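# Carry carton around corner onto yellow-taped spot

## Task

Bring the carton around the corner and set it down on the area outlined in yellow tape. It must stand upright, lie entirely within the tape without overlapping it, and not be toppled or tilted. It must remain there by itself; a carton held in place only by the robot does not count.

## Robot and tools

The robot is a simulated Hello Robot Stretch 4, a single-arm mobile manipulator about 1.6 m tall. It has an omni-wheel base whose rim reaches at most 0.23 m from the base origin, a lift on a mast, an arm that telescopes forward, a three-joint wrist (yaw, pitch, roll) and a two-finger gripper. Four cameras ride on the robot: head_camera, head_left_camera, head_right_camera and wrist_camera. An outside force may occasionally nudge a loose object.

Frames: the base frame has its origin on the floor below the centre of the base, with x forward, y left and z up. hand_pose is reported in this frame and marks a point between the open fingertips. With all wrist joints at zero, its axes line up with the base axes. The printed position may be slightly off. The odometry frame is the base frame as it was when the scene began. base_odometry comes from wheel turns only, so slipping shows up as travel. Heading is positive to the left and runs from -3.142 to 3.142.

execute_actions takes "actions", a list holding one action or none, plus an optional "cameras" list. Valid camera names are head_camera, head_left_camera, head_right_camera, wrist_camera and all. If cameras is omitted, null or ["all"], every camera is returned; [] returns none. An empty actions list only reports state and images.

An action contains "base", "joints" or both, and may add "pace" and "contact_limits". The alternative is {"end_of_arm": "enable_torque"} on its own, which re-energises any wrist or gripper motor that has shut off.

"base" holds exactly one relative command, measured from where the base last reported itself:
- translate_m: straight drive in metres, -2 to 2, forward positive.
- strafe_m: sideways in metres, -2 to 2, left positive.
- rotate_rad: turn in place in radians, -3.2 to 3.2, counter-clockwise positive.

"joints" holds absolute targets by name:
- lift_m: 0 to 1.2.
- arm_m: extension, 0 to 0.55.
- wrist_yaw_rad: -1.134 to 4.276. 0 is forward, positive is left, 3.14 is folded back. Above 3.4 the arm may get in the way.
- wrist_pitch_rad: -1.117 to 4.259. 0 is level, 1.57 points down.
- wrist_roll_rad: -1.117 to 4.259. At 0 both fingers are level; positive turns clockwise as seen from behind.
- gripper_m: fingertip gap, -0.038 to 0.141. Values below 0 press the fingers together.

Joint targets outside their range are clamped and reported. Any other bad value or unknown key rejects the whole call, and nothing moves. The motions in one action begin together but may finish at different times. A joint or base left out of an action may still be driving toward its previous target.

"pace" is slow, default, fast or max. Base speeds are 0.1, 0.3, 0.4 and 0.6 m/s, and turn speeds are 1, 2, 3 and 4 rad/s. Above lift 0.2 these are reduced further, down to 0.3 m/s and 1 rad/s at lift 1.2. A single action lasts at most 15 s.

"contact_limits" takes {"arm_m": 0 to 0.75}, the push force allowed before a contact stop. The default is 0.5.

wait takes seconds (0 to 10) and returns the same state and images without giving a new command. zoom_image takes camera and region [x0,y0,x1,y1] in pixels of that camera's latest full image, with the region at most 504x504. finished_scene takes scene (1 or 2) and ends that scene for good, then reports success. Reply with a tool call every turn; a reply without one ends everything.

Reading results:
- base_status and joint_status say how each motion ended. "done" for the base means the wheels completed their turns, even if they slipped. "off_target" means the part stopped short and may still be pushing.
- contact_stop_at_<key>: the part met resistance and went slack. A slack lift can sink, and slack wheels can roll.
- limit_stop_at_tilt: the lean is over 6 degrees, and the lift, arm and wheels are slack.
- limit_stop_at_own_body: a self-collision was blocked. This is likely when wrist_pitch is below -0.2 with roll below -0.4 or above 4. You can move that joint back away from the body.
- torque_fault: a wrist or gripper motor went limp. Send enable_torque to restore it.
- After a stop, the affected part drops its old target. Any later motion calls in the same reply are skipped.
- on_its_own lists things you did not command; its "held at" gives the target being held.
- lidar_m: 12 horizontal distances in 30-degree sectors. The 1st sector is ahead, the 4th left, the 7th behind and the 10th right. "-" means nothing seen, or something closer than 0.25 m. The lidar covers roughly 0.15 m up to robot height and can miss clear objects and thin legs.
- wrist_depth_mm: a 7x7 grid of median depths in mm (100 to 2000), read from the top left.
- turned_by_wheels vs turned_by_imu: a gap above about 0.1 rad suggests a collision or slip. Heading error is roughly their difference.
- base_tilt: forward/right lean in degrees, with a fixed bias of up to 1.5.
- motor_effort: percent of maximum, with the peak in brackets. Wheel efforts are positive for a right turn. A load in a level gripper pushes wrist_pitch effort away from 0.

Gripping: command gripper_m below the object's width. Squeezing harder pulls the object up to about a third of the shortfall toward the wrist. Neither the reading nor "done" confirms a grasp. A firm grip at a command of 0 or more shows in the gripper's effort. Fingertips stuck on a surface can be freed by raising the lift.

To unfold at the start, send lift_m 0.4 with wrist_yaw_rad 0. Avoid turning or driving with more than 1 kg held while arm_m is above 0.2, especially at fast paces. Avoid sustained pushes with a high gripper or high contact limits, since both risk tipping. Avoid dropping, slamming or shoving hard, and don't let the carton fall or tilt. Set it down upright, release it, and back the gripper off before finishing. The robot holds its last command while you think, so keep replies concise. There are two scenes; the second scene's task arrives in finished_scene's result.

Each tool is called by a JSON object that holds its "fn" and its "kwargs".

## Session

{"fn": "execute_actions", "kwargs": {"actions": []}}

Scene clock: 0.00 s.
base_odometry: x=+0.000 y=+0.000 heading=+0.000 (m, m, rad; odometry frame)
turned_by_wheels: +0.000 (rad since the last result)
turned_by_imu: +0.000 (rad since the last result)
base_tilt: forward=-0.1 right=+0.5 (deg)
lidar_m: 0.64 0.70 1.03 1.82 1.01 0.77 0.77 0.84 0.81 0.80 0.84 0.65
base_status: not commanded
joint_positions: lift_m=+0.187 arm_m=-0.001 wrist_yaw_rad=+3.141 wrist_pitch_rad=+0.019 wrist_roll_rad=+0.014 gripper_m=+0.057
joint_status: not commanded
motor_effort: lift_m=+20 arm_m=+0 wrist_yaw_rad=+1 wrist_pitch_rad=-8 wrist_roll_rad=+0 gripper_m=-4 wheel_0=+1 wheel_1=+0 wheel_2=+1 (%)
hand_pose: x=-0.1183 y=+0.0875 z=+0.3596 quat_wxyz=(+0.000, -0.009, +0.007, +1.000) (m; base frame)
wrist_depth_mm: - 135 917 891 878 878 842 / - 115 147 904 878 854 854 / - 121 156 891 878 866 854 / 134 135 227 891 866 842 831 / 931 931 904 904 866 842 842 / 946 946 196 891 213 854 842 / 917 854 878 866 866 842 831
pictures: head_camera, head_left_camera, head_right_camera, wrist_camera
Images, in order (width x height): head_camera 420x560, head_left_camera 420x672, head_right_camera 420x672, wrist_camera 616x392.

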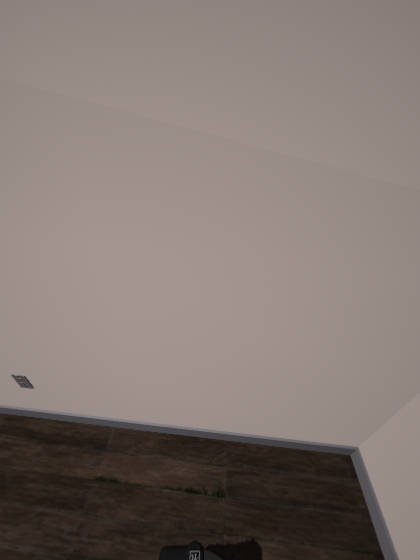

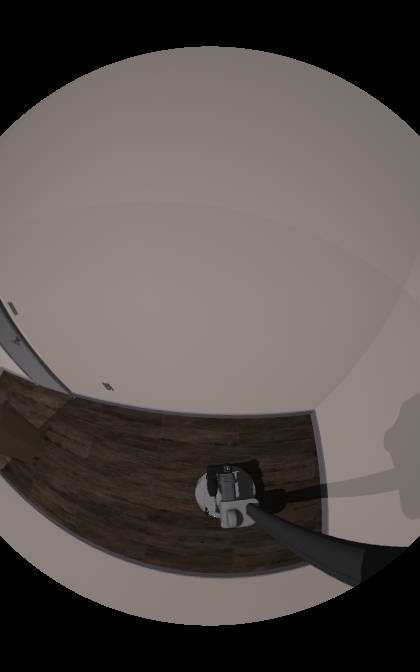

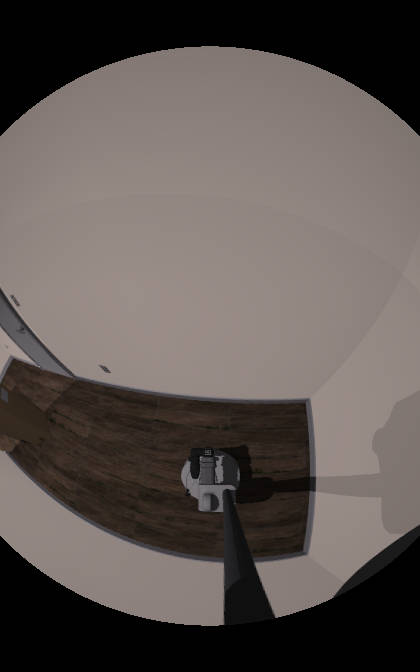

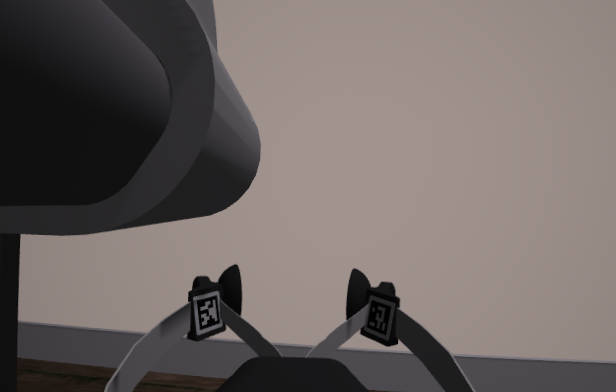

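{"fn": "execute_actions", "kwargs": {"actions": [{"base":{"rotate_rad":1.42},"pace":"fast"}], "cameras": ["head_camera"]}}

{"fn": "execute_actions", "kwargs": {"actions": [{"base":{"translate_m":1.2},"joints":{"lift_m":0.45},"pace":"max"}], "cameras": ["head_camera","head_left_camera"]}}

Scene clock: 4.37 s.
base_odometry: x=+0.000 y=+0.000 heading=+1.420 (m, m, rad; odometry frame)
turned_by_wheels: +1.420 (rad since the last result)
turned_by_imu: +1.424 (rad since the last result)
base_tilt: forward=-0.1 right=+0.5 (deg)
lidar_m: 1.80 1.15 0.82 0.77 0.80 0.86 0.80 0.83 0.67 0.63 0.66 0.89
base_status: done
joint_positions: lift_m=+0.187 arm_m=-0.001 wrist_yaw_rad=+3.141 wrist_pitch_rad=+0.019 wrist_roll_rad=+0.014 gripper_m=+0.057
joint_status: not commanded
motor_effort: lift_m=+20(20) arm_m=+0(0) wrist_yaw_rad=+0(1) wrist_pitch_rad=-7(7) wrist_roll_rad=-1(1) gripper_m=-2(3) wheel_0=+0(5) wheel_1=-1(9) wheel_2=+0(7) (%)
hand_pose: x=-0.1183 y=+0.0876 z=+0.3596 quat_wxyz=(+0.000, -0.009, +0.007, +1.000) (m; base frame)
wrist_depth_mm: - 136 904 917 931 960 976 / - 115 147 917 960 960 946 / - 121 156 931 946 960 960 / 134 135 227 931 931 960 946 / 891 904 931 946 946 960 946 / 904 904 196 917 212 917 960 / 891 878 891 904 904 917 946
pictures: head_camera
Images, in order (width x height): head_camera 420x560.

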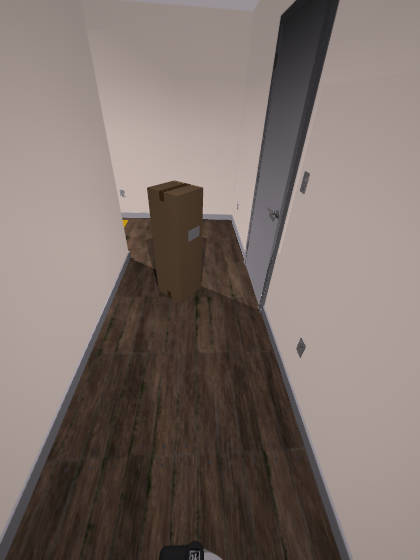

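Scene clock: 7.90 s.
base_odometry: x=+0.180 y=+1.186 heading=+1.420 (m, m, rad; odometry frame)
turned_by_wheels: +0.000 (rad since the last result)
turned_by_imu: -0.001 (rad since the last result)
base_tilt: forward=+0.0 right=+0.5 (deg)
lidar_m: 0.65 0.62 0.86 0.82 0.85 1.16 2.00 0.92 0.63 0.59 0.62 0.79
base_status: done
joint_positions: lift_m=+0.450 arm_m=-0.001 wrist_yaw_rad=+3.141 wrist_pitch_rad=+0.019 wrist_roll_rad=+0.014 gripper_m=+0.057
joint_status: all done
motor_effort: lift_m=+21(25) arm_m=+0(0) wrist_yaw_rad=+0(0) wrist_pitch_rad=-9(9) wrist_roll_rad=-1(0) gripper_m=-4(3) wheel_0=-1(8) wheel_1=+1(10) wheel_2=+1(15) (%)
hand_pose: x=-0.1183 y=+0.0875 z=+0.6227 quat_wxyz=(+0.000, -0.009, +0.007, +1.000) (m; base frame)
wrist_depth_mm: - 135 - - - 1499 1078 / - 115 147 - - 1499 1060 / - 121 156 - - 1499 1060 / 134 135 226 - - 1499 1025 / 1078 1708 - - - 1499 1025 / 1118 1618 196 - 213 1397 1042 / 1118 1336 1537 1576 1537 1336 1025
pictures: head_camera, head_left_camera
Images, in order (width x height): head_camera 420x560, head_left_camera 420x672.

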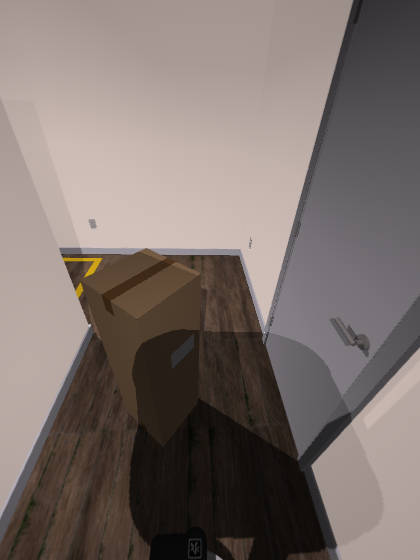

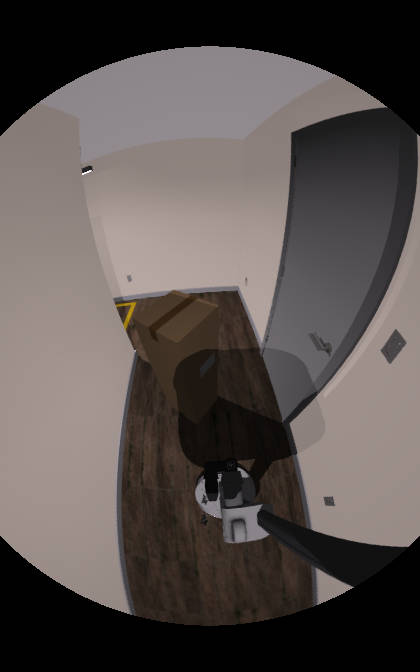

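{"fn": "execute_actions", "kwargs": {"actions": [{"base":{"strafe_m":0.33},"joints":{"lift_m":1.1},"pace":"fast"}], "cameras": ["head_camera"]}}

{"fn": "execute_actions", "kwargs": {"actions": [{"base":{"translate_m":0.38}}], "cameras": ["head_camera","head_left_camera"]}}

Scene clock: 17.03 s.
base_odometry: x=-0.146 y=+1.236 heading=+1.420 (m, m, rad; odometry frame)
turned_by_wheels: +0.000 (rad since the last result)
turned_by_imu: +0.001 (rad since the last result)
base_tilt: forward=+0.0 right=+0.4 (deg)
lidar_m: 0.60 0.74 0.53 0.49 0.52 0.70 1.74 1.40 0.97 0.93 0.94 0.66
base_status: done
joint_positions: lift_m=+1.100 arm_m=-0.001 wrist_yaw_rad=+3.141 wrist_pitch_rad=+0.019 wrist_roll_rad=+0.014 gripper_m=+0.057
joint_status: all done
motor_effort: lift_m=+23(27) arm_m=+0(0) wrist_yaw_rad=+1(1) wrist_pitch_rad=-6(5) wrist_roll_rad=-1(1) gripper_m=-5(3) wheel_0=+2(11) wheel_1=-2(12) wheel_2=+0(1) (%)
hand_pose: x=-0.1183 y=+0.0875 z=+1.2726 quat_wxyz=(+0.000, -0.009, +0.007, +1.000) (m; base frame)
wrist_depth_mm: - 136 - - 1618 878 609 / - 115 146 - 1576 854 603 / - 121 156 - 1576 842 609 / 134 135 227 - 1576 842 609 / 1618 - - - 1499 820 591 / 1661 - 195 - 212 809 585 / 1618 - - - 1336 750 585
pictures: head_camera
Images, in order (width x height): head_camera 420x560.

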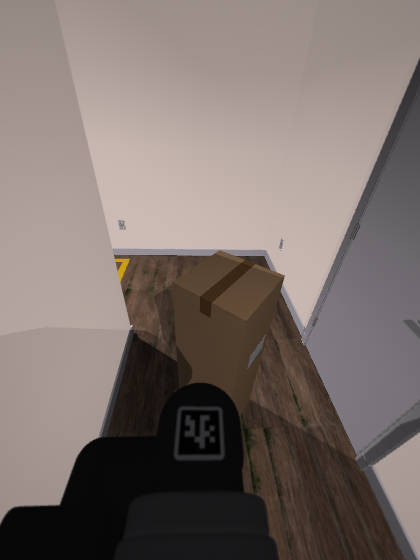

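Scene clock: 19.80 s.
base_odometry: x=-0.089 y=+1.612 heading=+1.420 (m, m, rad; odometry frame)
turned_by_wheels: +0.000 (rad since the last result)
turned_by_imu: -0.001 (rad since the last result)
base_tilt: forward=+0.1 right=+0.5 (deg)
lidar_m: 0.27 0.41 0.54 0.50 0.53 0.72 1.80 1.37 0.95 0.89 0.88 0.25
base_status: done
joint_positions: lift_m=+1.100 arm_m=-0.001 wrist_yaw_rad=+3.141 wrist_pitch_rad=+0.019 wrist_roll_rad=+0.014 gripper_m=+0.057
joint_status: not commanded
motor_effort: lift_m=+23(23) arm_m=+0(0) wrist_yaw_rad=+2(1) wrist_pitch_rad=-7(8) wrist_roll_rad=-1(1) gripper_m=+1(3) wheel_0=+0(11) wheel_1=+2(8) wheel_2=-1(9) (%)
hand_pose: x=-0.1183 y=+0.0875 z=+1.2726 quat_wxyz=(+0.000, -0.009, +0.007, +1.000) (m; base frame)
wrist_depth_mm: - 136 - - 1661 891 627 / - 115 146 - 1618 891 621 / - 121 156 - 1576 878 621 / 134 135 227 - 1576 854 615 / 1618 - - - 1537 854 609 / 1661 - 196 - 212 854 621 / 1618 - - - 1366 768 597
pictures: head_camera, head_left_camera
Images, in order (width x height): head_camera 420x560, head_left_camera 420x672.

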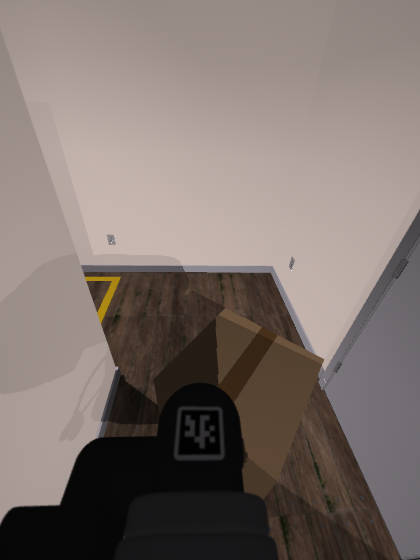

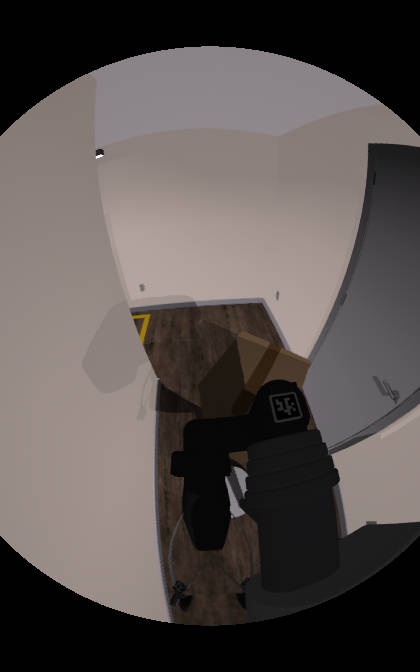

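{"fn": "execute_actions", "kwargs": {"actions": [{"base":{"translate_m":0.15},"pace":"slow"}], "cameras": ["head_camera"]}}

Scene clock: 23.87 s.
base_odometry: x=-0.067 y=+1.760 heading=+1.420 (m, m, rad; odometry frame)
turned_by_wheels: +0.000 (rad since the last result)
turned_by_imu: +0.000 (rad since the last result)
base_tilt: forward=+0.0 right=+0.6 (deg)
lidar_m: 0.25 0.29 0.54 0.51 0.53 0.71 1.81 1.37 0.95 0.85 0.25 0.25
base_status: done
joint_positions: lift_m=+1.100 arm_m=-0.001 wrist_yaw_rad=+3.141 wrist_pitch_rad=+0.019 wrist_roll_rad=+0.014 gripper_m=+0.057
joint_status: not commanded
motor_effort: lift_m=+23(23) arm_m=-1(0) wrist_yaw_rad=+0(1) wrist_pitch_rad=-8(9) wrist_roll_rad=-1(1) gripper_m=-1(3) wheel_0=+5(2) wheel_1=+5(4) wheel_2=-6(10) (%)
hand_pose: x=-0.1183 y=+0.0875 z=+1.2726 quat_wxyz=(+0.000, -0.009, +0.007, +1.000) (m; base frame)
wrist_depth_mm: - 136 - - 1661 904 634 / - 115 146 - 1661 878 634 / - 121 156 - 1618 891 621 / 134 135 227 - 1576 878 627 / 1576 - - - 1537 866 621 / 1576 - 196 - 213 866 609 / 1618 - - - 1397 788 609
pictures: head_camera
Images, in order (width x height): head_camera 420x560.

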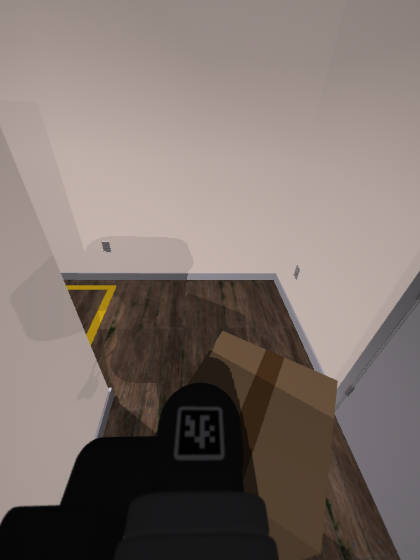

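{"fn": "execute_actions", "kwargs": {"actions": [{"base":{"translate_m":-0.07}}], "cameras": []}}

{"fn": "execute_actions", "kwargs": {"actions": [{"base":{"strafe_m":-0.11}}], "cameras": []}}

{"fn": "execute_actions", "kwargs": {"actions": [{"base":{"translate_m":0.16}}], "cameras": ["head_camera"]}}

Scene clock: 28.80 s.
base_odometry: x=-0.077 y=+1.691 heading=+1.420 (m, m, rad; odometry frame)
turned_by_wheels: -0.001 (rad since the last result)
turned_by_imu: -0.001 (rad since the last result)
base_tilt: forward=+0.0 right=+0.5 (deg)
lidar_m: 0.26 0.76 0.55 0.50 0.52 0.72 1.79 1.38 0.95 0.85 0.90 0.25
base_status: done
joint_positions: lift_m=+1.100 arm_m=-0.001 wrist_yaw_rad=+3.141 wrist_pitch_rad=+0.019 wrist_roll_rad=+0.014 gripper_m=+0.057
joint_status: not commanded
motor_effort: lift_m=+23(23) arm_m=+0(0) wrist_yaw_rad=+1(0) wrist_pitch_rad=-6(9) wrist_roll_rad=-1(1) gripper_m=-2(1) wheel_0=-2(4) wheel_1=-3(7) wheel_2=-1(9) (%)
hand_pose: x=-0.1183 y=+0.0875 z=+1.2726 quat_wxyz=(+0.000, -0.009, +0.007, +1.000) (m; base frame)
wrist_depth_mm: - 136 - - 1661 891 627 / - 115 146 - 1661 878 634 / - 121 156 - 1576 891 640 / 134 135 226 - 1576 866 627 / 1537 - - - 1537 854 621 / 1618 - 196 - 211 854 609 / 1618 - - - 1397 778 609
pictures: none
No camera images: the call's "cameras" was empty. Leave "cameras" out to get every camera's image.

Scene clock: 30.33 s.
base_odometry: x=+0.032 y=+1.674 heading=+1.420 (m, m, rad; odometry frame)
turned_by_wheels: +0.000 (rad since the last result)
turned_by_imu: -0.001 (rad since the last result)
base_tilt: forward=+0.0 right=+0.5 (deg)
lidar_m: 0.25 0.30 0.66 0.61 0.64 0.87 2.24 1.21 0.84 0.76 0.76 0.25
base_status: done
joint_positions: lift_m=+1.100 arm_m=-0.001 wrist_yaw_rad=+3.141 wrist_pitch_rad=+0.019 wrist_roll_rad=+0.014 gripper_m=+0.057
joint_status: not commanded
motor_effort: lift_m=+23(23) arm_m=+0(0) wrist_yaw_rad=+0(3) wrist_pitch_rad=-10(7) wrist_roll_rad=-1(1) gripper_m=-1(4) wheel_0=+1(11) wheel_1=+2(10) wheel_2=+0(0) (%)
hand_pose: x=-0.1183 y=+0.0875 z=+1.2726 quat_wxyz=(+0.000, -0.009, +0.007, +1.000) (m; base frame)
wrist_depth_mm: - 136 - - - 1118 788 / - 115 146 - - 1118 798 / - 121 156 - - 1098 768 / 134 135 227 - 1863 1098 768 / 1397 - - - 1921 1060 778 / 1430 - 195 - 212 1042 750 / 1430 1808 - - 1708 946 768
pictures: none
No camera images: the call's "cameras" was empty. Leave "cameras" out to get every camera's image.

Scene clock: 32.20 s.
base_odometry: x=+0.056 y=+1.832 heading=+1.420 (m, m, rad; odometry frame)
turned_by_wheels: +0.000 (rad since the last result)
turned_by_imu: +0.000 (rad since the last result)
base_tilt: forward=+0.0 right=+0.5 (deg)
lidar_m: 0.25 0.25 0.67 0.62 0.65 0.88 2.30 1.21 0.84 0.72 0.79 0.25
base_status: done
joint_positions: lift_m=+1.100 arm_m=-0.001 wrist_yaw_rad=+3.141 wrist_pitch_rad=+0.019 wrist_roll_rad=+0.014 gripper_m=+0.057
joint_status: not commanded
motor_effort: lift_m=+23(23) arm_m=+0(0) wrist_yaw_rad=+1(2) wrist_pitch_rad=-8(6) wrist_roll_rad=-1(1) gripper_m=-2(4) wheel_0=+3(7) wheel_1=+4(11) wheel_2=-3(16) (%)
hand_pose: x=-0.1183 y=+0.0875 z=+1.2726 quat_wxyz=(+0.000, -0.009, +0.007, +1.000) (m; base frame)
wrist_depth_mm: - 135 1576 - - 1118 809 / - 115 147 - - 1118 809 / - 121 156 - - 1098 788 / 134 135 227 - 1983 1098 788 / 1397 - - - 1921 1060 768 / 1397 - 196 - 211 1078 768 / 1430 1756 - - 1756 991 759
pictures: head_camera
Images, in order (width x height): head_camera 420x560.

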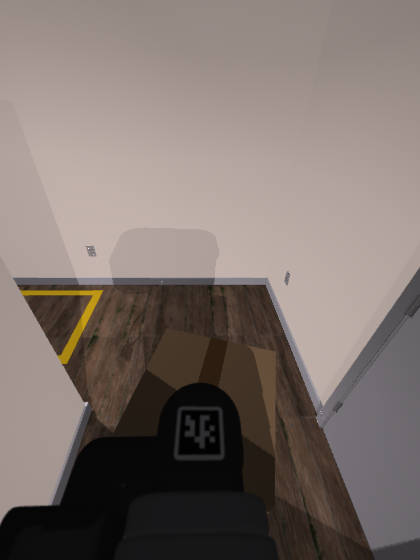

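{"fn": "execute_actions", "kwargs": {"actions": [{"base":{"translate_m":0.25}}], "cameras": ["head_camera"]}}

Scene clock: 41.87 s.
base_odometry: x=+0.093 y=+2.079 heading=+1.420 (m, m, rad; odometry frame)
turned_by_wheels: +0.000 (rad since the last result)
turned_by_imu: -0.001 (rad since the last result)
base_tilt: forward=+0.0 right=+0.6 (deg)
lidar_m: 0.25 0.25 0.67 0.63 0.66 0.87 2.34 1.20 0.78 0.75 0.79 0.25
base_status: done
joint_positions: lift_m=+1.100 arm_m=-0.001 wrist_yaw_rad=+3.141 wrist_pitch_rad=+0.019 wrist_roll_rad=+0.014 gripper_m=+0.057
joint_status: not commanded
motor_effort: lift_m=+23(23) arm_m=+0(0) wrist_yaw_rad=+1(0) wrist_pitch_rad=-7(8) wrist_roll_rad=-1(0) gripper_m=-2(3) wheel_0=+2(5) wheel_1=+5(10) wheel_2=-3(15) (%)
hand_pose: x=-0.1183 y=+0.0875 z=+1.2726 quat_wxyz=(+0.000, -0.009, +0.007, +1.000) (m; base frame)
wrist_depth_mm: - 135 1537 - - 1138 820 / - 115 147 - - 1138 809 / - 122 156 - - 1098 798 / 134 135 225 - - 1138 809 / 1397 - - - 1921 1098 788 / 1464 - 196 - 212 1078 778 / 1397 1756 - - 1863 991 768
pictures: head_camera
Images, in order (width x height): head_camera 420x560.

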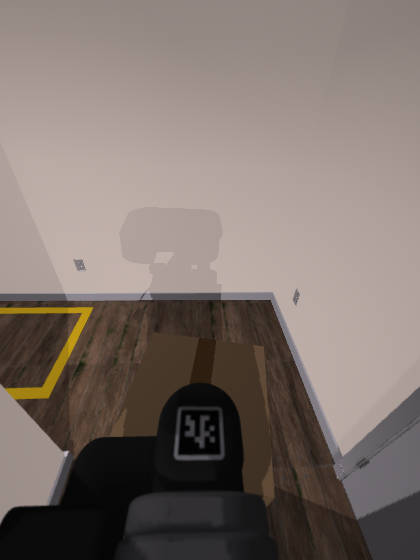

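{"fn": "execute_actions", "kwargs": {"actions": [{"base":{"translate_m":0.3}}], "cameras": ["head_camera"]}}

Scene clock: 48.27 s.
base_odometry: x=+0.138 y=+2.375 heading=+1.421 (m, m, rad; odometry frame)
turned_by_wheels: +0.001 (rad since the last result)
turned_by_imu: -0.001 (rad since the last result)
base_tilt: forward=+0.0 right=+0.6 (deg)
lidar_m: 0.25 0.25 0.69 0.64 0.67 0.91 2.35 1.16 0.80 0.73 0.78 0.25
base_status: done
joint_positions: lift_m=+1.100 arm_m=-0.001 wrist_yaw_rad=+3.141 wrist_pitch_rad=+0.019 wrist_roll_rad=+0.014 gripper_m=+0.057
joint_status: not commanded
motor_effort: lift_m=+23(23) arm_m=-1(0) wrist_yaw_rad=+0(1) wrist_pitch_rad=-7(8) wrist_roll_rad=+0(0) gripper_m=-3(2) wheel_0=+6(7) wheel_1=+5(9) wheel_2=-3(10) (%)
hand_pose: x=-0.1183 y=+0.0875 z=+1.2726 quat_wxyz=(+0.000, -0.009, +0.007, +1.000) (m; base frame)
wrist_depth_mm: - 136 1576 - - 1160 831 / - 115 146 - - 1118 831 / - 121 157 - - 1138 831 / 134 135 226 - - 1138 831 / 1366 - - - - 1118 831 / 1397 - 196 - 211 1118 809 / 1397 1808 - - 1808 1025 788
pictures: head_camera
Images, in order (width x height): head_camera 420x560.

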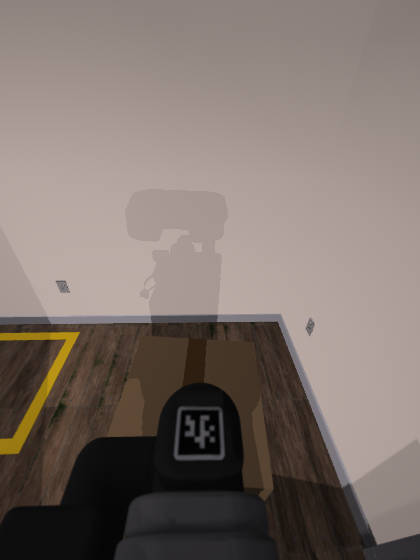

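{"fn": "execute_actions", "kwargs": {"actions": [{"base":{"strafe_m":0.015}}], "cameras": []}}

{"fn": "execute_actions", "kwargs": {"actions": [{"base":{"translate_m":0.3}}], "cameras": ["head_camera"]}}

Scene clock: 50.80 s.
base_odometry: x=+0.123 y=+2.378 heading=+1.421 (m, m, rad; odometry frame)
turned_by_wheels: +0.000 (rad since the last result)
turned_by_imu: +0.000 (rad since the last result)
base_tilt: forward=+0.0 right=+0.5 (deg)
lidar_m: 0.25 0.25 0.68 0.63 0.66 0.89 2.30 1.18 0.81 0.76 0.78 0.25
base_status: done
joint_positions: lift_m=+1.100 arm_m=-0.001 wrist_yaw_rad=+3.141 wrist_pitch_rad=+0.019 wrist_roll_rad=+0.014 gripper_m=+0.057
joint_status: not commanded
motor_effort: lift_m=+23(23) arm_m=+0(0) wrist_yaw_rad=+0(0) wrist_pitch_rad=-8(8) wrist_roll_rad=-1(0) gripper_m=-3(2) wheel_0=+0(6) wheel_1=+2(12) wheel_2=+0(4) (%)
hand_pose: x=-0.1183 y=+0.0875 z=+1.2726 quat_wxyz=(+0.000, -0.009, +0.007, +1.000) (m; base frame)
wrist_depth_mm: - 136 1576 - - 1138 809 / - 115 146 - - 1138 820 / - 121 156 - - 1118 788 / 134 135 226 - - 1118 788 / 1397 - - - 1921 1118 778 / 1464 - 195 - 212 1078 778 / 1430 1756 - - 1756 991 768
pictures: none
No camera images: the call's "cameras" was empty. Leave "cameras" out to get every camera's image.

Scene clock: 53.27 s.
base_odometry: x=+0.168 y=+2.674 heading=+1.421 (m, m, rad; odometry frame)
turned_by_wheels: +0.000 (rad since the last result)
turned_by_imu: +0.000 (rad since the last result)
base_tilt: forward=+0.0 right=+0.5 (deg)
lidar_m: 0.25 0.25 1.71 0.65 0.67 0.90 2.36 1.10 0.78 0.75 0.80 0.25
base_status: done
joint_positions: lift_m=+1.100 arm_m=-0.001 wrist_yaw_rad=+3.141 wrist_pitch_rad=+0.019 wrist_roll_rad=+0.014 gripper_m=+0.057
joint_status: not commanded
motor_effort: lift_m=+23(23) arm_m=+0(0) wrist_yaw_rad=-1(1) wrist_pitch_rad=-7(7) wrist_roll_rad=-1(1) gripper_m=-2(1) wheel_0=+2(9) wheel_1=+5(7) wheel_2=-3(15) (%)
hand_pose: x=-0.1183 y=+0.0875 z=+1.2726 quat_wxyz=(+0.000, -0.009, +0.007, +1.000) (m; base frame)
wrist_depth_mm: - 136 1576 - - 1160 809 / - 115 146 - - 1118 820 / - 121 156 - - 1160 831 / 134 135 227 - - 1138 798 / 1397 - - - - 1118 809 / 1397 - 196 - 212 1098 788 / 1430 1708 - - 1808 1025 798
pictures: head_camera
Images, in order (width x height): head_camera 420x560.

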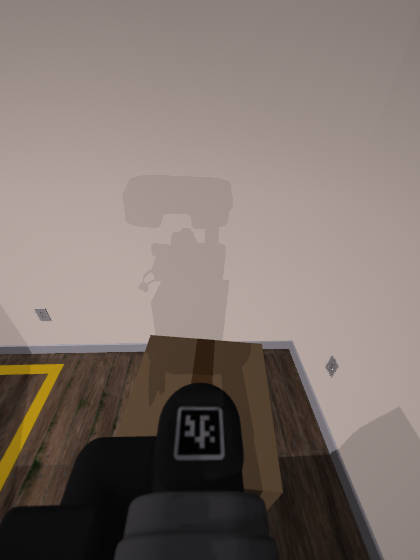

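{"fn": "execute_actions", "kwargs": {"actions": [{"base":{"strafe_m":-0.025}}], "cameras": []}}

{"fn": "execute_actions", "kwargs": {"actions": [{"base":{"translate_m":0.25}}], "cameras": ["head_camera"]}}

{"fn": "execute_actions", "kwargs": {"actions": [{"base":{"translate_m":-0.04}}], "cameras": []}}

{"fn": "execute_actions", "kwargs": {"actions": [{"base":{"strafe_m":-0.44},"pace":"fast"}], "cameras": ["head_left_camera"]}}

Scene clock: 58.70 s.
base_odometry: x=+0.193 y=+2.670 heading=+1.422 (m, m, rad; odometry frame)
turned_by_wheels: +0.000 (rad since the last result)
turned_by_imu: +0.000 (rad since the last result)
base_tilt: forward=+0.0 right=+0.6 (deg)
lidar_m: 0.25 0.25 1.72 0.67 0.69 0.93 2.47 1.07 0.78 0.73 0.77 0.25
base_status: done
joint_positions: lift_m=+1.100 arm_m=-0.001 wrist_yaw_rad=+3.141 wrist_pitch_rad=+0.019 wrist_roll_rad=+0.014 gripper_m=+0.057
joint_status: not commanded
motor_effort: lift_m=+23(23) arm_m=+0(0) wrist_yaw_rad=+1(0) wrist_pitch_rad=-10(7) wrist_roll_rad=-1(1) gripper_m=-3(3) wheel_0=+2(10) wheel_1=+3(9) wheel_2=-1(2) (%)
hand_pose: x=-0.1183 y=+0.0875 z=+1.2726 quat_wxyz=(+0.000, -0.009, +0.007, +1.000) (m; base frame)
wrist_depth_mm: - 136 1661 - - 1205 842 / - 115 146 - - 1205 854 / - 121 156 - - 1182 854 / 134 135 227 - - 1182 854 / 1308 - - - - 1160 842 / 1366 1863 196 - 213 1182 820 / 1336 1708 - - 1983 1042 809
pictures: none
No camera images: the call's "cameras" was empty. Leave "cameras" out to get every camera's image.

Scene clock: 60.97 s.
base_odometry: x=+0.229 y=+2.917 heading=+1.422 (m, m, rad; odometry frame)
turned_by_wheels: +0.001 (rad since the last result)
turned_by_imu: +0.000 (rad since the last result)
base_tilt: forward=+0.1 right=+0.6 (deg)
lidar_m: 0.25 0.25 1.36 1.27 0.74 0.93 2.37 1.08 0.79 0.73 0.77 0.25
base_status: done
joint_positions: lift_m=+1.100 arm_m=-0.001 wrist_yaw_rad=+3.141 wrist_pitch_rad=+0.019 wrist_roll_rad=+0.014 gripper_m=+0.057
joint_status: not commanded
motor_effort: lift_m=+23(23) arm_m=+0(0) wrist_yaw_rad=+2(1) wrist_pitch_rad=-7(7) wrist_roll_rad=-1(1) gripper_m=-4(2) wheel_0=+6(13) wheel_1=+5(10) wheel_2=-4(19) (%)
hand_pose: x=-0.1183 y=+0.0875 z=+1.2726 quat_wxyz=(+0.000, -0.009, +0.007, +1.000) (m; base frame)
wrist_depth_mm: - 135 1618 - - 1182 878 / - 115 147 - - 1205 878 / - 121 157 - - 1205 866 / 134 135 227 - - 1205 842 / 1281 - - - - 1205 854 / 1336 1863 197 - 213 1182 842 / 1336 1661 - - - 1078 831
pictures: head_camera
Images, in order (width x height): head_camera 420x560.

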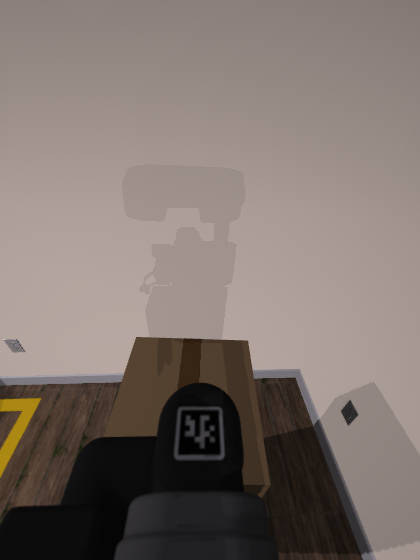

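Scene clock: 62.07 s.
base_odometry: x=+0.224 y=+2.878 heading=+1.422 (m, m, rad; odometry frame)
turned_by_wheels: +0.000 (rad since the last result)
turned_by_imu: +0.000 (rad since the last result)
base_tilt: forward=+0.0 right=+0.5 (deg)
lidar_m: 0.25 0.25 1.43 1.10 0.72 0.93 2.53 1.09 0.79 0.73 0.75 0.25
base_status: done
joint_positions: lift_m=+1.100 arm_m=-0.001 wrist_yaw_rad=+3.141 wrist_pitch_rad=+0.019 wrist_roll_rad=+0.014 gripper_m=+0.057
joint_status: not commanded
motor_effort: lift_m=+23(23) arm_m=+0(0) wrist_yaw_rad=+0(0) wrist_pitch_rad=-10(9) wrist_roll_rad=-1(1) gripper_m=+0(1) wheel_0=-1(5) wheel_1=-2(6) wheel_2=+2(10) (%)
hand_pose: x=-0.1183 y=+0.0875 z=+1.2726 quat_wxyz=(+0.000, -0.009, +0.007, +1.000) (m; base frame)
wrist_depth_mm: - 135 1618 - - 1229 854 / - 115 146 - - 1205 878 / - 121 156 - - 1160 866 / 134 135 227 - - 1182 854 / 1229 - - - - 1205 854 / 1281 1983 197 - 213 1160 842 / 1366 1661 - - - 1078 831
pictures: none
No camera images: the call's "cameras" was empty. Leave "cameras" out to get every camera's image.

Scene clock: 64.73 s.
base_odometry: x=+0.659 y=+2.812 heading=+1.422 (m, m, rad; odometry frame)
turned_by_wheels: +0.000 (rad since the last result)
turned_by_imu: -0.003 (rad since the last result)
base_tilt: forward=+0.1 right=+0.6 (deg)
lidar_m: 1.05 0.44 0.38 1.16 1.15 1.55 1.43 0.41 0.32 0.28 0.30 0.40
base_status: done
joint_positions: lift_m=+1.100 arm_m=-0.001 wrist_yaw_rad=+3.141 wrist_pitch_rad=+0.019 wrist_roll_rad=+0.014 gripper_m=+0.057
joint_status: not commanded
motor_effort: lift_m=+22(23) arm_m=+0(0) wrist_yaw_rad=+0(0) wrist_pitch_rad=-11(7) wrist_roll_rad=+0(1) gripper_m=-2(3) wheel_0=-2(7) wheel_1=+0(10) wheel_2=+0(2) (%)
hand_pose: x=-0.1183 y=+0.0875 z=+1.2727 quat_wxyz=(+0.000, -0.009, +0.007, +1.000) (m; base frame)
wrist_depth_mm: - 135 - - - - 1430 / - 115 146 - - - 1397 / - 121 156 - - - 1430 / 134 135 227 - - - 1464 / 585 946 - - - - 1430 / 621 891 197 - 213 1983 1430 / 609 759 1756 - - 1808 1397
pictures: head_left_camera
Images, in order (width x height): head_left_camera 420x672.

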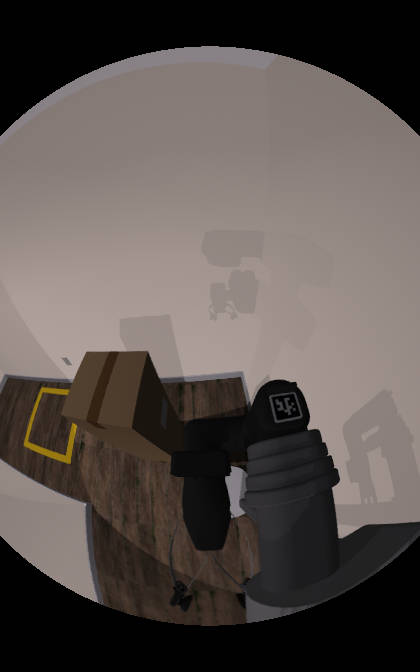

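{"fn": "execute_actions", "kwargs": {"actions": [{"base":{"translate_m":0.43},"pace":"fast"}], "cameras": []}}

{"fn": "execute_actions", "kwargs": {"actions": [{"base":{"rotate_rad":1.57}}], "cameras": ["head_camera"]}}

Scene clock: 69.60 s.
base_odometry: x=+0.722 y=+3.238 heading=+1.422 (m, m, rad; odometry frame)
turned_by_wheels: +0.000 (rad since the last result)
turned_by_imu: -0.001 (rad since the last result)
base_tilt: forward=+0.0 right=+0.6 (deg)
lidar_m: 0.61 0.64 0.30 0.29 0.29 1.57 1.26 0.44 0.30 0.27 0.29 0.39
base_status: done
joint_positions: lift_m=+1.100 arm_m=-0.001 wrist_yaw_rad=+3.141 wrist_pitch_rad=+0.019 wrist_roll_rad=+0.014 gripper_m=+0.057
joint_status: not commanded
motor_effort: lift_m=+22(22) arm_m=+0(0) wrist_yaw_rad=+0(0) wrist_pitch_rad=-4(7) wrist_roll_rad=-1(1) gripper_m=-3(2) wheel_0=+2(7) wheel_1=+2(8) wheel_2=+0(13) (%)
hand_pose: x=-0.1183 y=+0.0875 z=+1.2727 quat_wxyz=(+0.000, -0.009, +0.007, +1.000) (m; base frame)
wrist_depth_mm: - 135 - - - - 1464 / - 114 146 - - - 1499 / - 121 156 - - - 1430 / 134 135 226 - - - 1430 / 591 866 - - - - 1397 / 609 809 196 - 212 - 1397 / 609 778 1661 - - 1863 1366
pictures: none
No camera images: the call's "cameras" was empty. Leave "cameras" out to get every camera's image.

Scene clock: 72.10 s.
base_odometry: x=+0.722 y=+3.238 heading=+2.992 (m, m, rad; odometry frame)
turned_by_wheels: +1.569 (rad since the last result)
turned_by_imu: +1.575 (rad since the last result)
base_tilt: forward=+0.1 right=+0.4 (deg)
lidar_m: 0.29 0.31 1.57 1.22 0.44 0.30 0.27 0.29 0.42 0.61 0.64 0.32
base_status: done
joint_positions: lift_m=+1.100 arm_m=-0.001 wrist_yaw_rad=+3.141 wrist_pitch_rad=+0.019 wrist_roll_rad=+0.014 gripper_m=+0.057
joint_status: not commanded
motor_effort: lift_m=+22(22) arm_m=+0(0) wrist_yaw_rad=+0(1) wrist_pitch_rad=-8(7) wrist_roll_rad=-1(1) gripper_m=-2(2) wheel_0=-2(7) wheel_1=-4(7) wheel_2=-2(6) (%)
hand_pose: x=-0.1183 y=+0.0875 z=+1.2727 quat_wxyz=(+0.000, -0.009, +0.007, +1.000) (m; base frame)
wrist_depth_mm: - 136 404 407 410 418 424 / - 115 146 407 410 413 424 / - 121 156 407 413 421 418 / 134 135 228 404 407 413 418 / 387 394 399 404 410 413 421 / 389 394 196 402 212 413 418 / 387 392 394 402 404 410 415
pictures: head_camera
Images, in order (width x height): head_camera 420x560.

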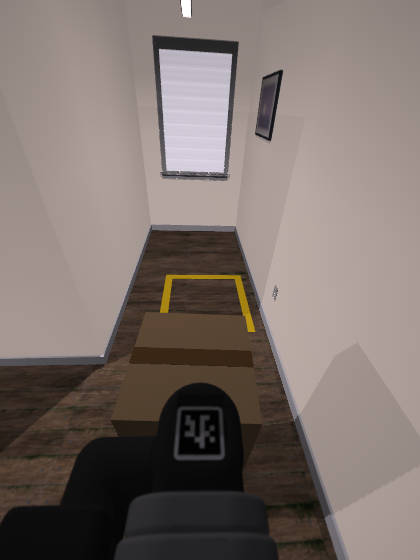

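{"fn": "execute_actions", "kwargs": {"actions": [{"base":{"translate_m":0.42}}], "cameras": ["head_camera"]}}

Scene clock: 77.07 s.
base_odometry: x=+0.307 y=+3.300 heading=+2.992 (m, m, rad; odometry frame)
turned_by_wheels: +0.000 (rad since the last result)
turned_by_imu: +0.000 (rad since the last result)
base_tilt: forward=+0.0 right=+0.6 (deg)
lidar_m: 0.25 0.25 0.98 2.52 1.03 0.75 0.69 0.72 0.64 0.60 0.63 0.25
base_status: done
joint_positions: lift_m=+1.100 arm_m=-0.001 wrist_yaw_rad=+3.141 wrist_pitch_rad=+0.019 wrist_roll_rad=+0.014 gripper_m=+0.057
joint_status: not commanded
motor_effort: lift_m=+22(22) arm_m=+0(0) wrist_yaw_rad=+3(1) wrist_pitch_rad=-6(10) wrist_roll_rad=-1(1) gripper_m=-2(4) wheel_0=+6(18) wheel_1=+4(14) wheel_2=-5(20) (%)
hand_pose: x=-0.1183 y=+0.0876 z=+1.2727 quat_wxyz=(+0.000, -0.009, +0.007, +1.000) (m; base frame)
wrist_depth_mm: - 136 809 831 831 854 854 / - 115 146 831 831 842 866 / - 121 156 831 854 854 854 / 134 135 228 809 831 842 842 / 798 788 820 831 842 831 866 / 788 809 197 820 211 831 866 / 798 788 798 809 831 842 842
pictures: head_camera
Images, in order (width x height): head_camera 420x560.

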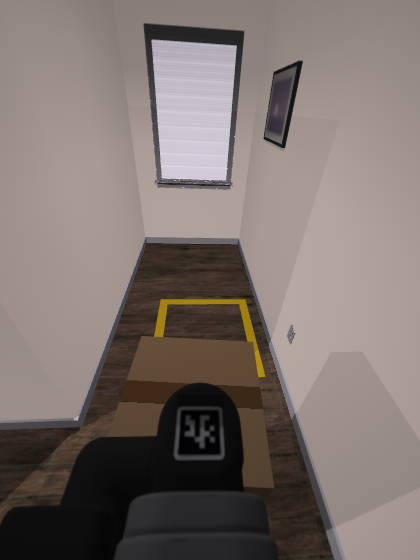

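{"fn": "execute_actions", "kwargs": {"actions": [{"base":{"strafe_m":-0.015}}], "cameras": []}}

{"fn": "execute_actions", "kwargs": {"actions": [{"base":{"translate_m":0.45}}], "cameras": ["head_camera"]}}

Scene clock: 80.93 s.
base_odometry: x=+0.310 y=+3.315 heading=+2.992 (m, m, rad; odometry frame)
turned_by_wheels: +0.000 (rad since the last result)
turned_by_imu: +0.000 (rad since the last result)
base_tilt: forward=+0.0 right=+0.6 (deg)
lidar_m: 0.25 0.25 1.00 2.53 1.01 0.73 0.69 0.72 0.62 0.60 0.62 0.25
base_status: done
joint_positions: lift_m=+1.100 arm_m=-0.001 wrist_yaw_rad=+3.141 wrist_pitch_rad=+0.019 wrist_roll_rad=+0.014 gripper_m=+0.057
joint_status: not commanded
motor_effort: lift_m=+22(22) arm_m=+0(0) wrist_yaw_rad=+2(0) wrist_pitch_rad=-7(8) wrist_roll_rad=-1(1) gripper_m=-2(4) wheel_0=+7(13) wheel_1=+1(8) wheel_2=-4(5) (%)
hand_pose: x=-0.1183 y=+0.0876 z=+1.2727 quat_wxyz=(+0.000, -0.009, +0.007, +1.000) (m; base frame)
wrist_depth_mm: - 136 820 831 831 854 866 / - 115 147 820 842 866 854 / - 121 156 809 831 854 842 / 134 135 226 831 820 842 854 / 788 798 809 831 831 831 854 / 778 809 196 831 212 831 866 / 778 798 798 820 809 831 854
pictures: none
No camera images: the call's "cameras" was empty. Leave "cameras" out to get every camera's image.

Scene clock: 83.90 s.
base_odometry: x=-0.135 y=+3.381 heading=+2.993 (m, m, rad; odometry frame)
turned_by_wheels: +0.001 (rad since the last result)
turned_by_imu: +0.000 (rad since the last result)
base_tilt: forward=+0.0 right=+0.5 (deg)
lidar_m: 0.25 0.25 0.74 0.99 1.69 1.21 1.14 0.87 0.62 0.58 0.60 0.25
base_status: done
joint_positions: lift_m=+1.100 arm_m=-0.001 wrist_yaw_rad=+3.141 wrist_pitch_rad=+0.019 wrist_roll_rad=+0.014 gripper_m=+0.057
joint_status: not commanded
motor_effort: lift_m=+22(22) arm_m=+0(0) wrist_yaw_rad=-1(2) wrist_pitch_rad=-9(9) wrist_roll_rad=-1(1) gripper_m=-3(2) wheel_0=+4(15) wheel_1=+5(8) wheel_2=-2(16) (%)
hand_pose: x=-0.1183 y=+0.0876 z=+1.2727 quat_wxyz=(+0.000, -0.009, +0.007, +1.000) (m; base frame)
wrist_depth_mm: - 136 1255 1308 1281 1336 1308 / - 115 146 1255 1255 1308 1308 / - 121 156 1281 1281 1308 1281 / 134 135 226 1255 1281 1336 1308 / 1042 1229 1255 1281 1281 1281 1281 / 1078 1255 196 1255 212 1281 1281 / 1098 1229 1229 1255 1281 1281 1255
pictures: head_camera
Images, in order (width x height): head_camera 420x560.

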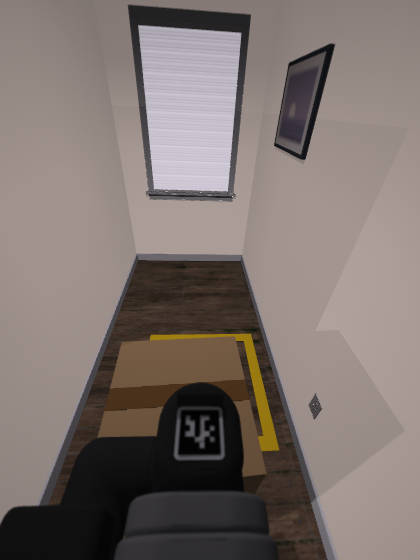

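{"fn": "execute_actions", "kwargs": {"actions": [{"base":{"strafe_m":0.03}}], "cameras": []}}

{"fn": "execute_actions", "kwargs": {"actions": [{"base":{"translate_m":0.3}}], "cameras": ["head_camera"]}}

Scene clock: 89.03 s.
base_odometry: x=-0.140 y=+3.352 heading=+2.993 (m, m, rad; odometry frame)
turned_by_wheels: +0.000 (rad since the last result)
turned_by_imu: +0.000 (rad since the last result)
base_tilt: forward=+0.0 right=+0.6 (deg)
lidar_m: 0.25 0.25 0.71 0.98 1.67 1.22 1.15 0.92 0.65 0.60 0.63 0.25
base_status: done
joint_positions: lift_m=+1.100 arm_m=-0.001 wrist_yaw_rad=+3.141 wrist_pitch_rad=+0.019 wrist_roll_rad=+0.014 gripper_m=+0.057
joint_status: not commanded
motor_effort: lift_m=+22(22) arm_m=+0(1) wrist_yaw_rad=-1(1) wrist_pitch_rad=-9(7) wrist_roll_rad=+0(1) gripper_m=-3(2) wheel_0=-1(7) wheel_1=+3(13) wheel_2=-2(3) (%)
hand_pose: x=-0.1183 y=+0.0876 z=+1.2727 quat_wxyz=(+0.000, -0.009, +0.007, +1.000) (m; base frame)
wrist_depth_mm: - 136 1281 1255 1308 1281 1281 / - 115 146 1308 1308 1308 1281 / - 121 156 1255 1281 1308 1281 / 134 135 227 1281 1281 1308 1308 / 1098 1255 1255 1308 1281 1281 1308 / 1118 1229 196 1255 212 1308 1308 / 1160 1255 1255 1229 1281 1255 1308
pictures: none
No camera images: the call's "cameras" was empty. Leave "cameras" out to get every camera's image.

Scene clock: 91.50 s.
base_odometry: x=-0.436 y=+3.396 heading=+2.993 (m, m, rad; odometry frame)
turned_by_wheels: +0.001 (rad since the last result)
turned_by_imu: +0.000 (rad since the last result)
base_tilt: forward=+0.1 right=+0.5 (deg)
lidar_m: 0.25 0.25 0.70 0.67 2.07 1.52 1.42 0.92 0.62 0.59 0.61 0.25
base_status: done
joint_positions: lift_m=+1.100 arm_m=-0.001 wrist_yaw_rad=+3.141 wrist_pitch_rad=+0.019 wrist_roll_rad=+0.014 gripper_m=+0.057
joint_status: not commanded
motor_effort: lift_m=+22(22) arm_m=+0(0) wrist_yaw_rad=+1(0) wrist_pitch_rad=-7(7) wrist_roll_rad=-1(1) gripper_m=-3(4) wheel_0=+6(11) wheel_1=+4(10) wheel_2=-2(15) (%)
hand_pose: x=-0.1183 y=+0.0876 z=+1.2727 quat_wxyz=(+0.000, -0.009, +0.007, +1.000) (m; base frame)
wrist_depth_mm: - 136 1576 1576 1618 1576 1576 / - 115 146 1576 1618 1537 1618 / - 121 157 1576 1537 1576 1576 / 134 135 226 1537 1576 1537 1537 / 1118 1576 1576 1576 1499 1576 1576 / 1098 1576 196 1537 213 1618 1661 / 1118 1397 1499 1576 1576 1576 1576
pictures: head_camera
Images, in order (width x height): head_camera 420x560.

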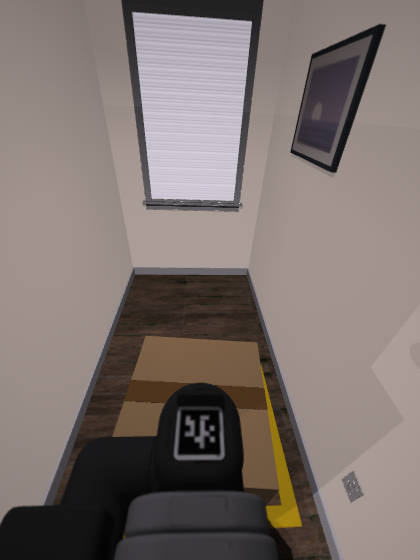

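{"fn": "execute_actions", "kwargs": {"actions": [{"base":{"strafe_m":-0.015}}], "cameras": []}}

{"fn": "execute_actions", "kwargs": {"actions": [{"base":{"translate_m":0.24}}], "cameras": ["head_camera"]}}

{"fn": "execute_actions", "kwargs": {"actions": [{"base":{"translate_m":-0.5},"joints":{"lift_m":0.6},"pace":"fast"}], "cameras": ["head_camera","head_left_camera"]}}

Scene clock: 95.17 s.
base_odometry: x=-0.434 y=+3.411 heading=+2.994 (m, m, rad; odometry frame)
turned_by_wheels: +0.000 (rad since the last result)
turned_by_imu: +0.000 (rad since the last result)
base_tilt: forward=+0.0 right=+0.5 (deg)
lidar_m: 0.25 0.25 0.71 0.68 2.05 1.52 1.44 0.89 0.63 0.58 0.60 0.25
base_status: done
joint_positions: lift_m=+1.100 arm_m=-0.001 wrist_yaw_rad=+3.141 wrist_pitch_rad=+0.019 wrist_roll_rad=+0.014 gripper_m=+0.057
joint_status: not commanded
motor_effort: lift_m=+22(22) arm_m=+0(0) wrist_yaw_rad=+0(0) wrist_pitch_rad=-8(7) wrist_roll_rad=-1(0) gripper_m=-3(5) wheel_0=+6(9) wheel_1=-1(7) wheel_2=-3(4) (%)
hand_pose: x=-0.1183 y=+0.0876 z=+1.2727 quat_wxyz=(+0.000, -0.009, +0.007, +1.000) (m; base frame)
wrist_depth_mm: - 136 1576 1576 1618 1576 1661 / - 115 146 1618 1537 1576 1618 / - 121 156 1576 1576 1618 1576 / 134 135 227 1618 1499 1618 1618 / 1060 1576 1576 1499 1576 1576 1661 / 1078 1576 196 1576 213 1537 1618 / 1098 1366 1464 1576 1537 1576 1618
pictures: none
No camera images: the call's "cameras" was empty. Leave "cameras" out to get every camera's image.

Scene clock: 97.40 s.
base_odometry: x=-0.671 y=+3.446 heading=+2.994 (m, m, rad; odometry frame)
turned_by_wheels: +0.000 (rad since the last result)
turned_by_imu: +0.000 (rad since the last result)
base_tilt: forward=+0.0 right=+0.5 (deg)
lidar_m: 0.25 0.25 0.72 0.68 0.70 1.77 1.69 0.89 0.60 0.57 0.60 0.25
base_status: done
joint_positions: lift_m=+1.100 arm_m=-0.001 wrist_yaw_rad=+3.141 wrist_pitch_rad=+0.019 wrist_roll_rad=+0.014 gripper_m=+0.057
joint_status: not commanded
motor_effort: lift_m=+22(22) arm_m=+0(0) wrist_yaw_rad=+0(1) wrist_pitch_rad=-7(6) wrist_roll_rad=-1(0) gripper_m=-2(3) wheel_0=+7(6) wheel_1=+4(8) wheel_2=-5(14) (%)
hand_pose: x=-0.1183 y=+0.0876 z=+1.2727 quat_wxyz=(+0.000, -0.009, +0.007, +1.000) (m; base frame)
wrist_depth_mm: - 136 1808 1808 1921 1863 1863 / - 115 146 1808 1808 1808 1808 / - 121 156 1808 1863 1863 1808 / 134 135 228 1756 1808 1863 1863 / 1042 1661 1808 1808 1808 1921 1863 / 1098 1537 196 1863 212 1863 1808 / 1098 1336 1756 1756 1808 1808 1808
pictures: head_camera
Images, in order (width x height): head_camera 420x560.

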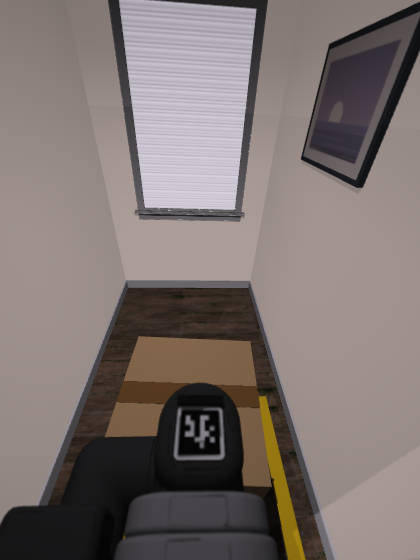

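Scene clock: 100.40 s.
base_odometry: x=-0.176 y=+3.372 heading=+2.994 (m, m, rad; odometry frame)
turned_by_wheels: +0.000 (rad since the last result)
turned_by_imu: -0.001 (rad since the last result)
base_tilt: forward=+0.1 right=+0.5 (deg)
lidar_m: 0.69 0.99 0.72 0.85 1.71 1.24 1.19 0.89 0.63 0.58 0.61 0.82
base_status: done
joint_positions: lift_m=+0.600 arm_m=-0.001 wrist_yaw_rad=+3.141 wrist_pitch_rad=+0.019 wrist_roll_rad=+0.014 gripper_m=+0.057
joint_status: all done
motor_effort: lift_m=+18(22) arm_m=+0(0) wrist_yaw_rad=+1(0) wrist_pitch_rad=-7(6) wrist_roll_rad=-1(1) gripper_m=-3(1) wheel_0=-1(7) wheel_1=-3(6) wheel_2=+0(9) (%)
hand_pose: x=-0.1183 y=+0.0876 z=+0.7731 quat_wxyz=(+0.000, -0.009, +0.007, +1.000) (m; base frame)
wrist_depth_mm: - 136 1336 1308 1308 1366 1366 / - 115 146 1336 1366 1336 1366 / - 121 156 1308 1336 1336 1336 / 134 135 227 1281 1336 1308 1336 / 1042 1281 1281 1336 1308 1366 1336 / 1138 1255 195 1308 211 1336 1336 / 1118 1281 1281 1255 1308 1336 1308
pictures: head_camera, head_left_camera
Images, in order (width x height): head_camera 420x560, head_left_camera 420x672.

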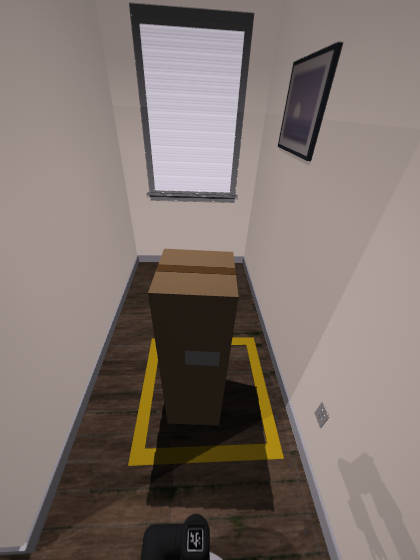

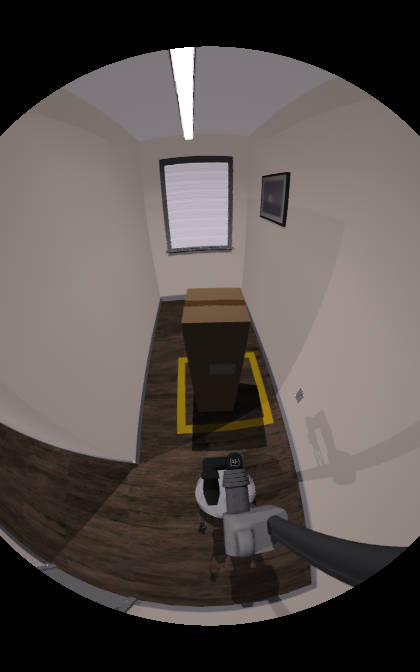

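{"fn": "finished_scene", "kwargs": {"scene": 2}}

The scene is finished: the task was done.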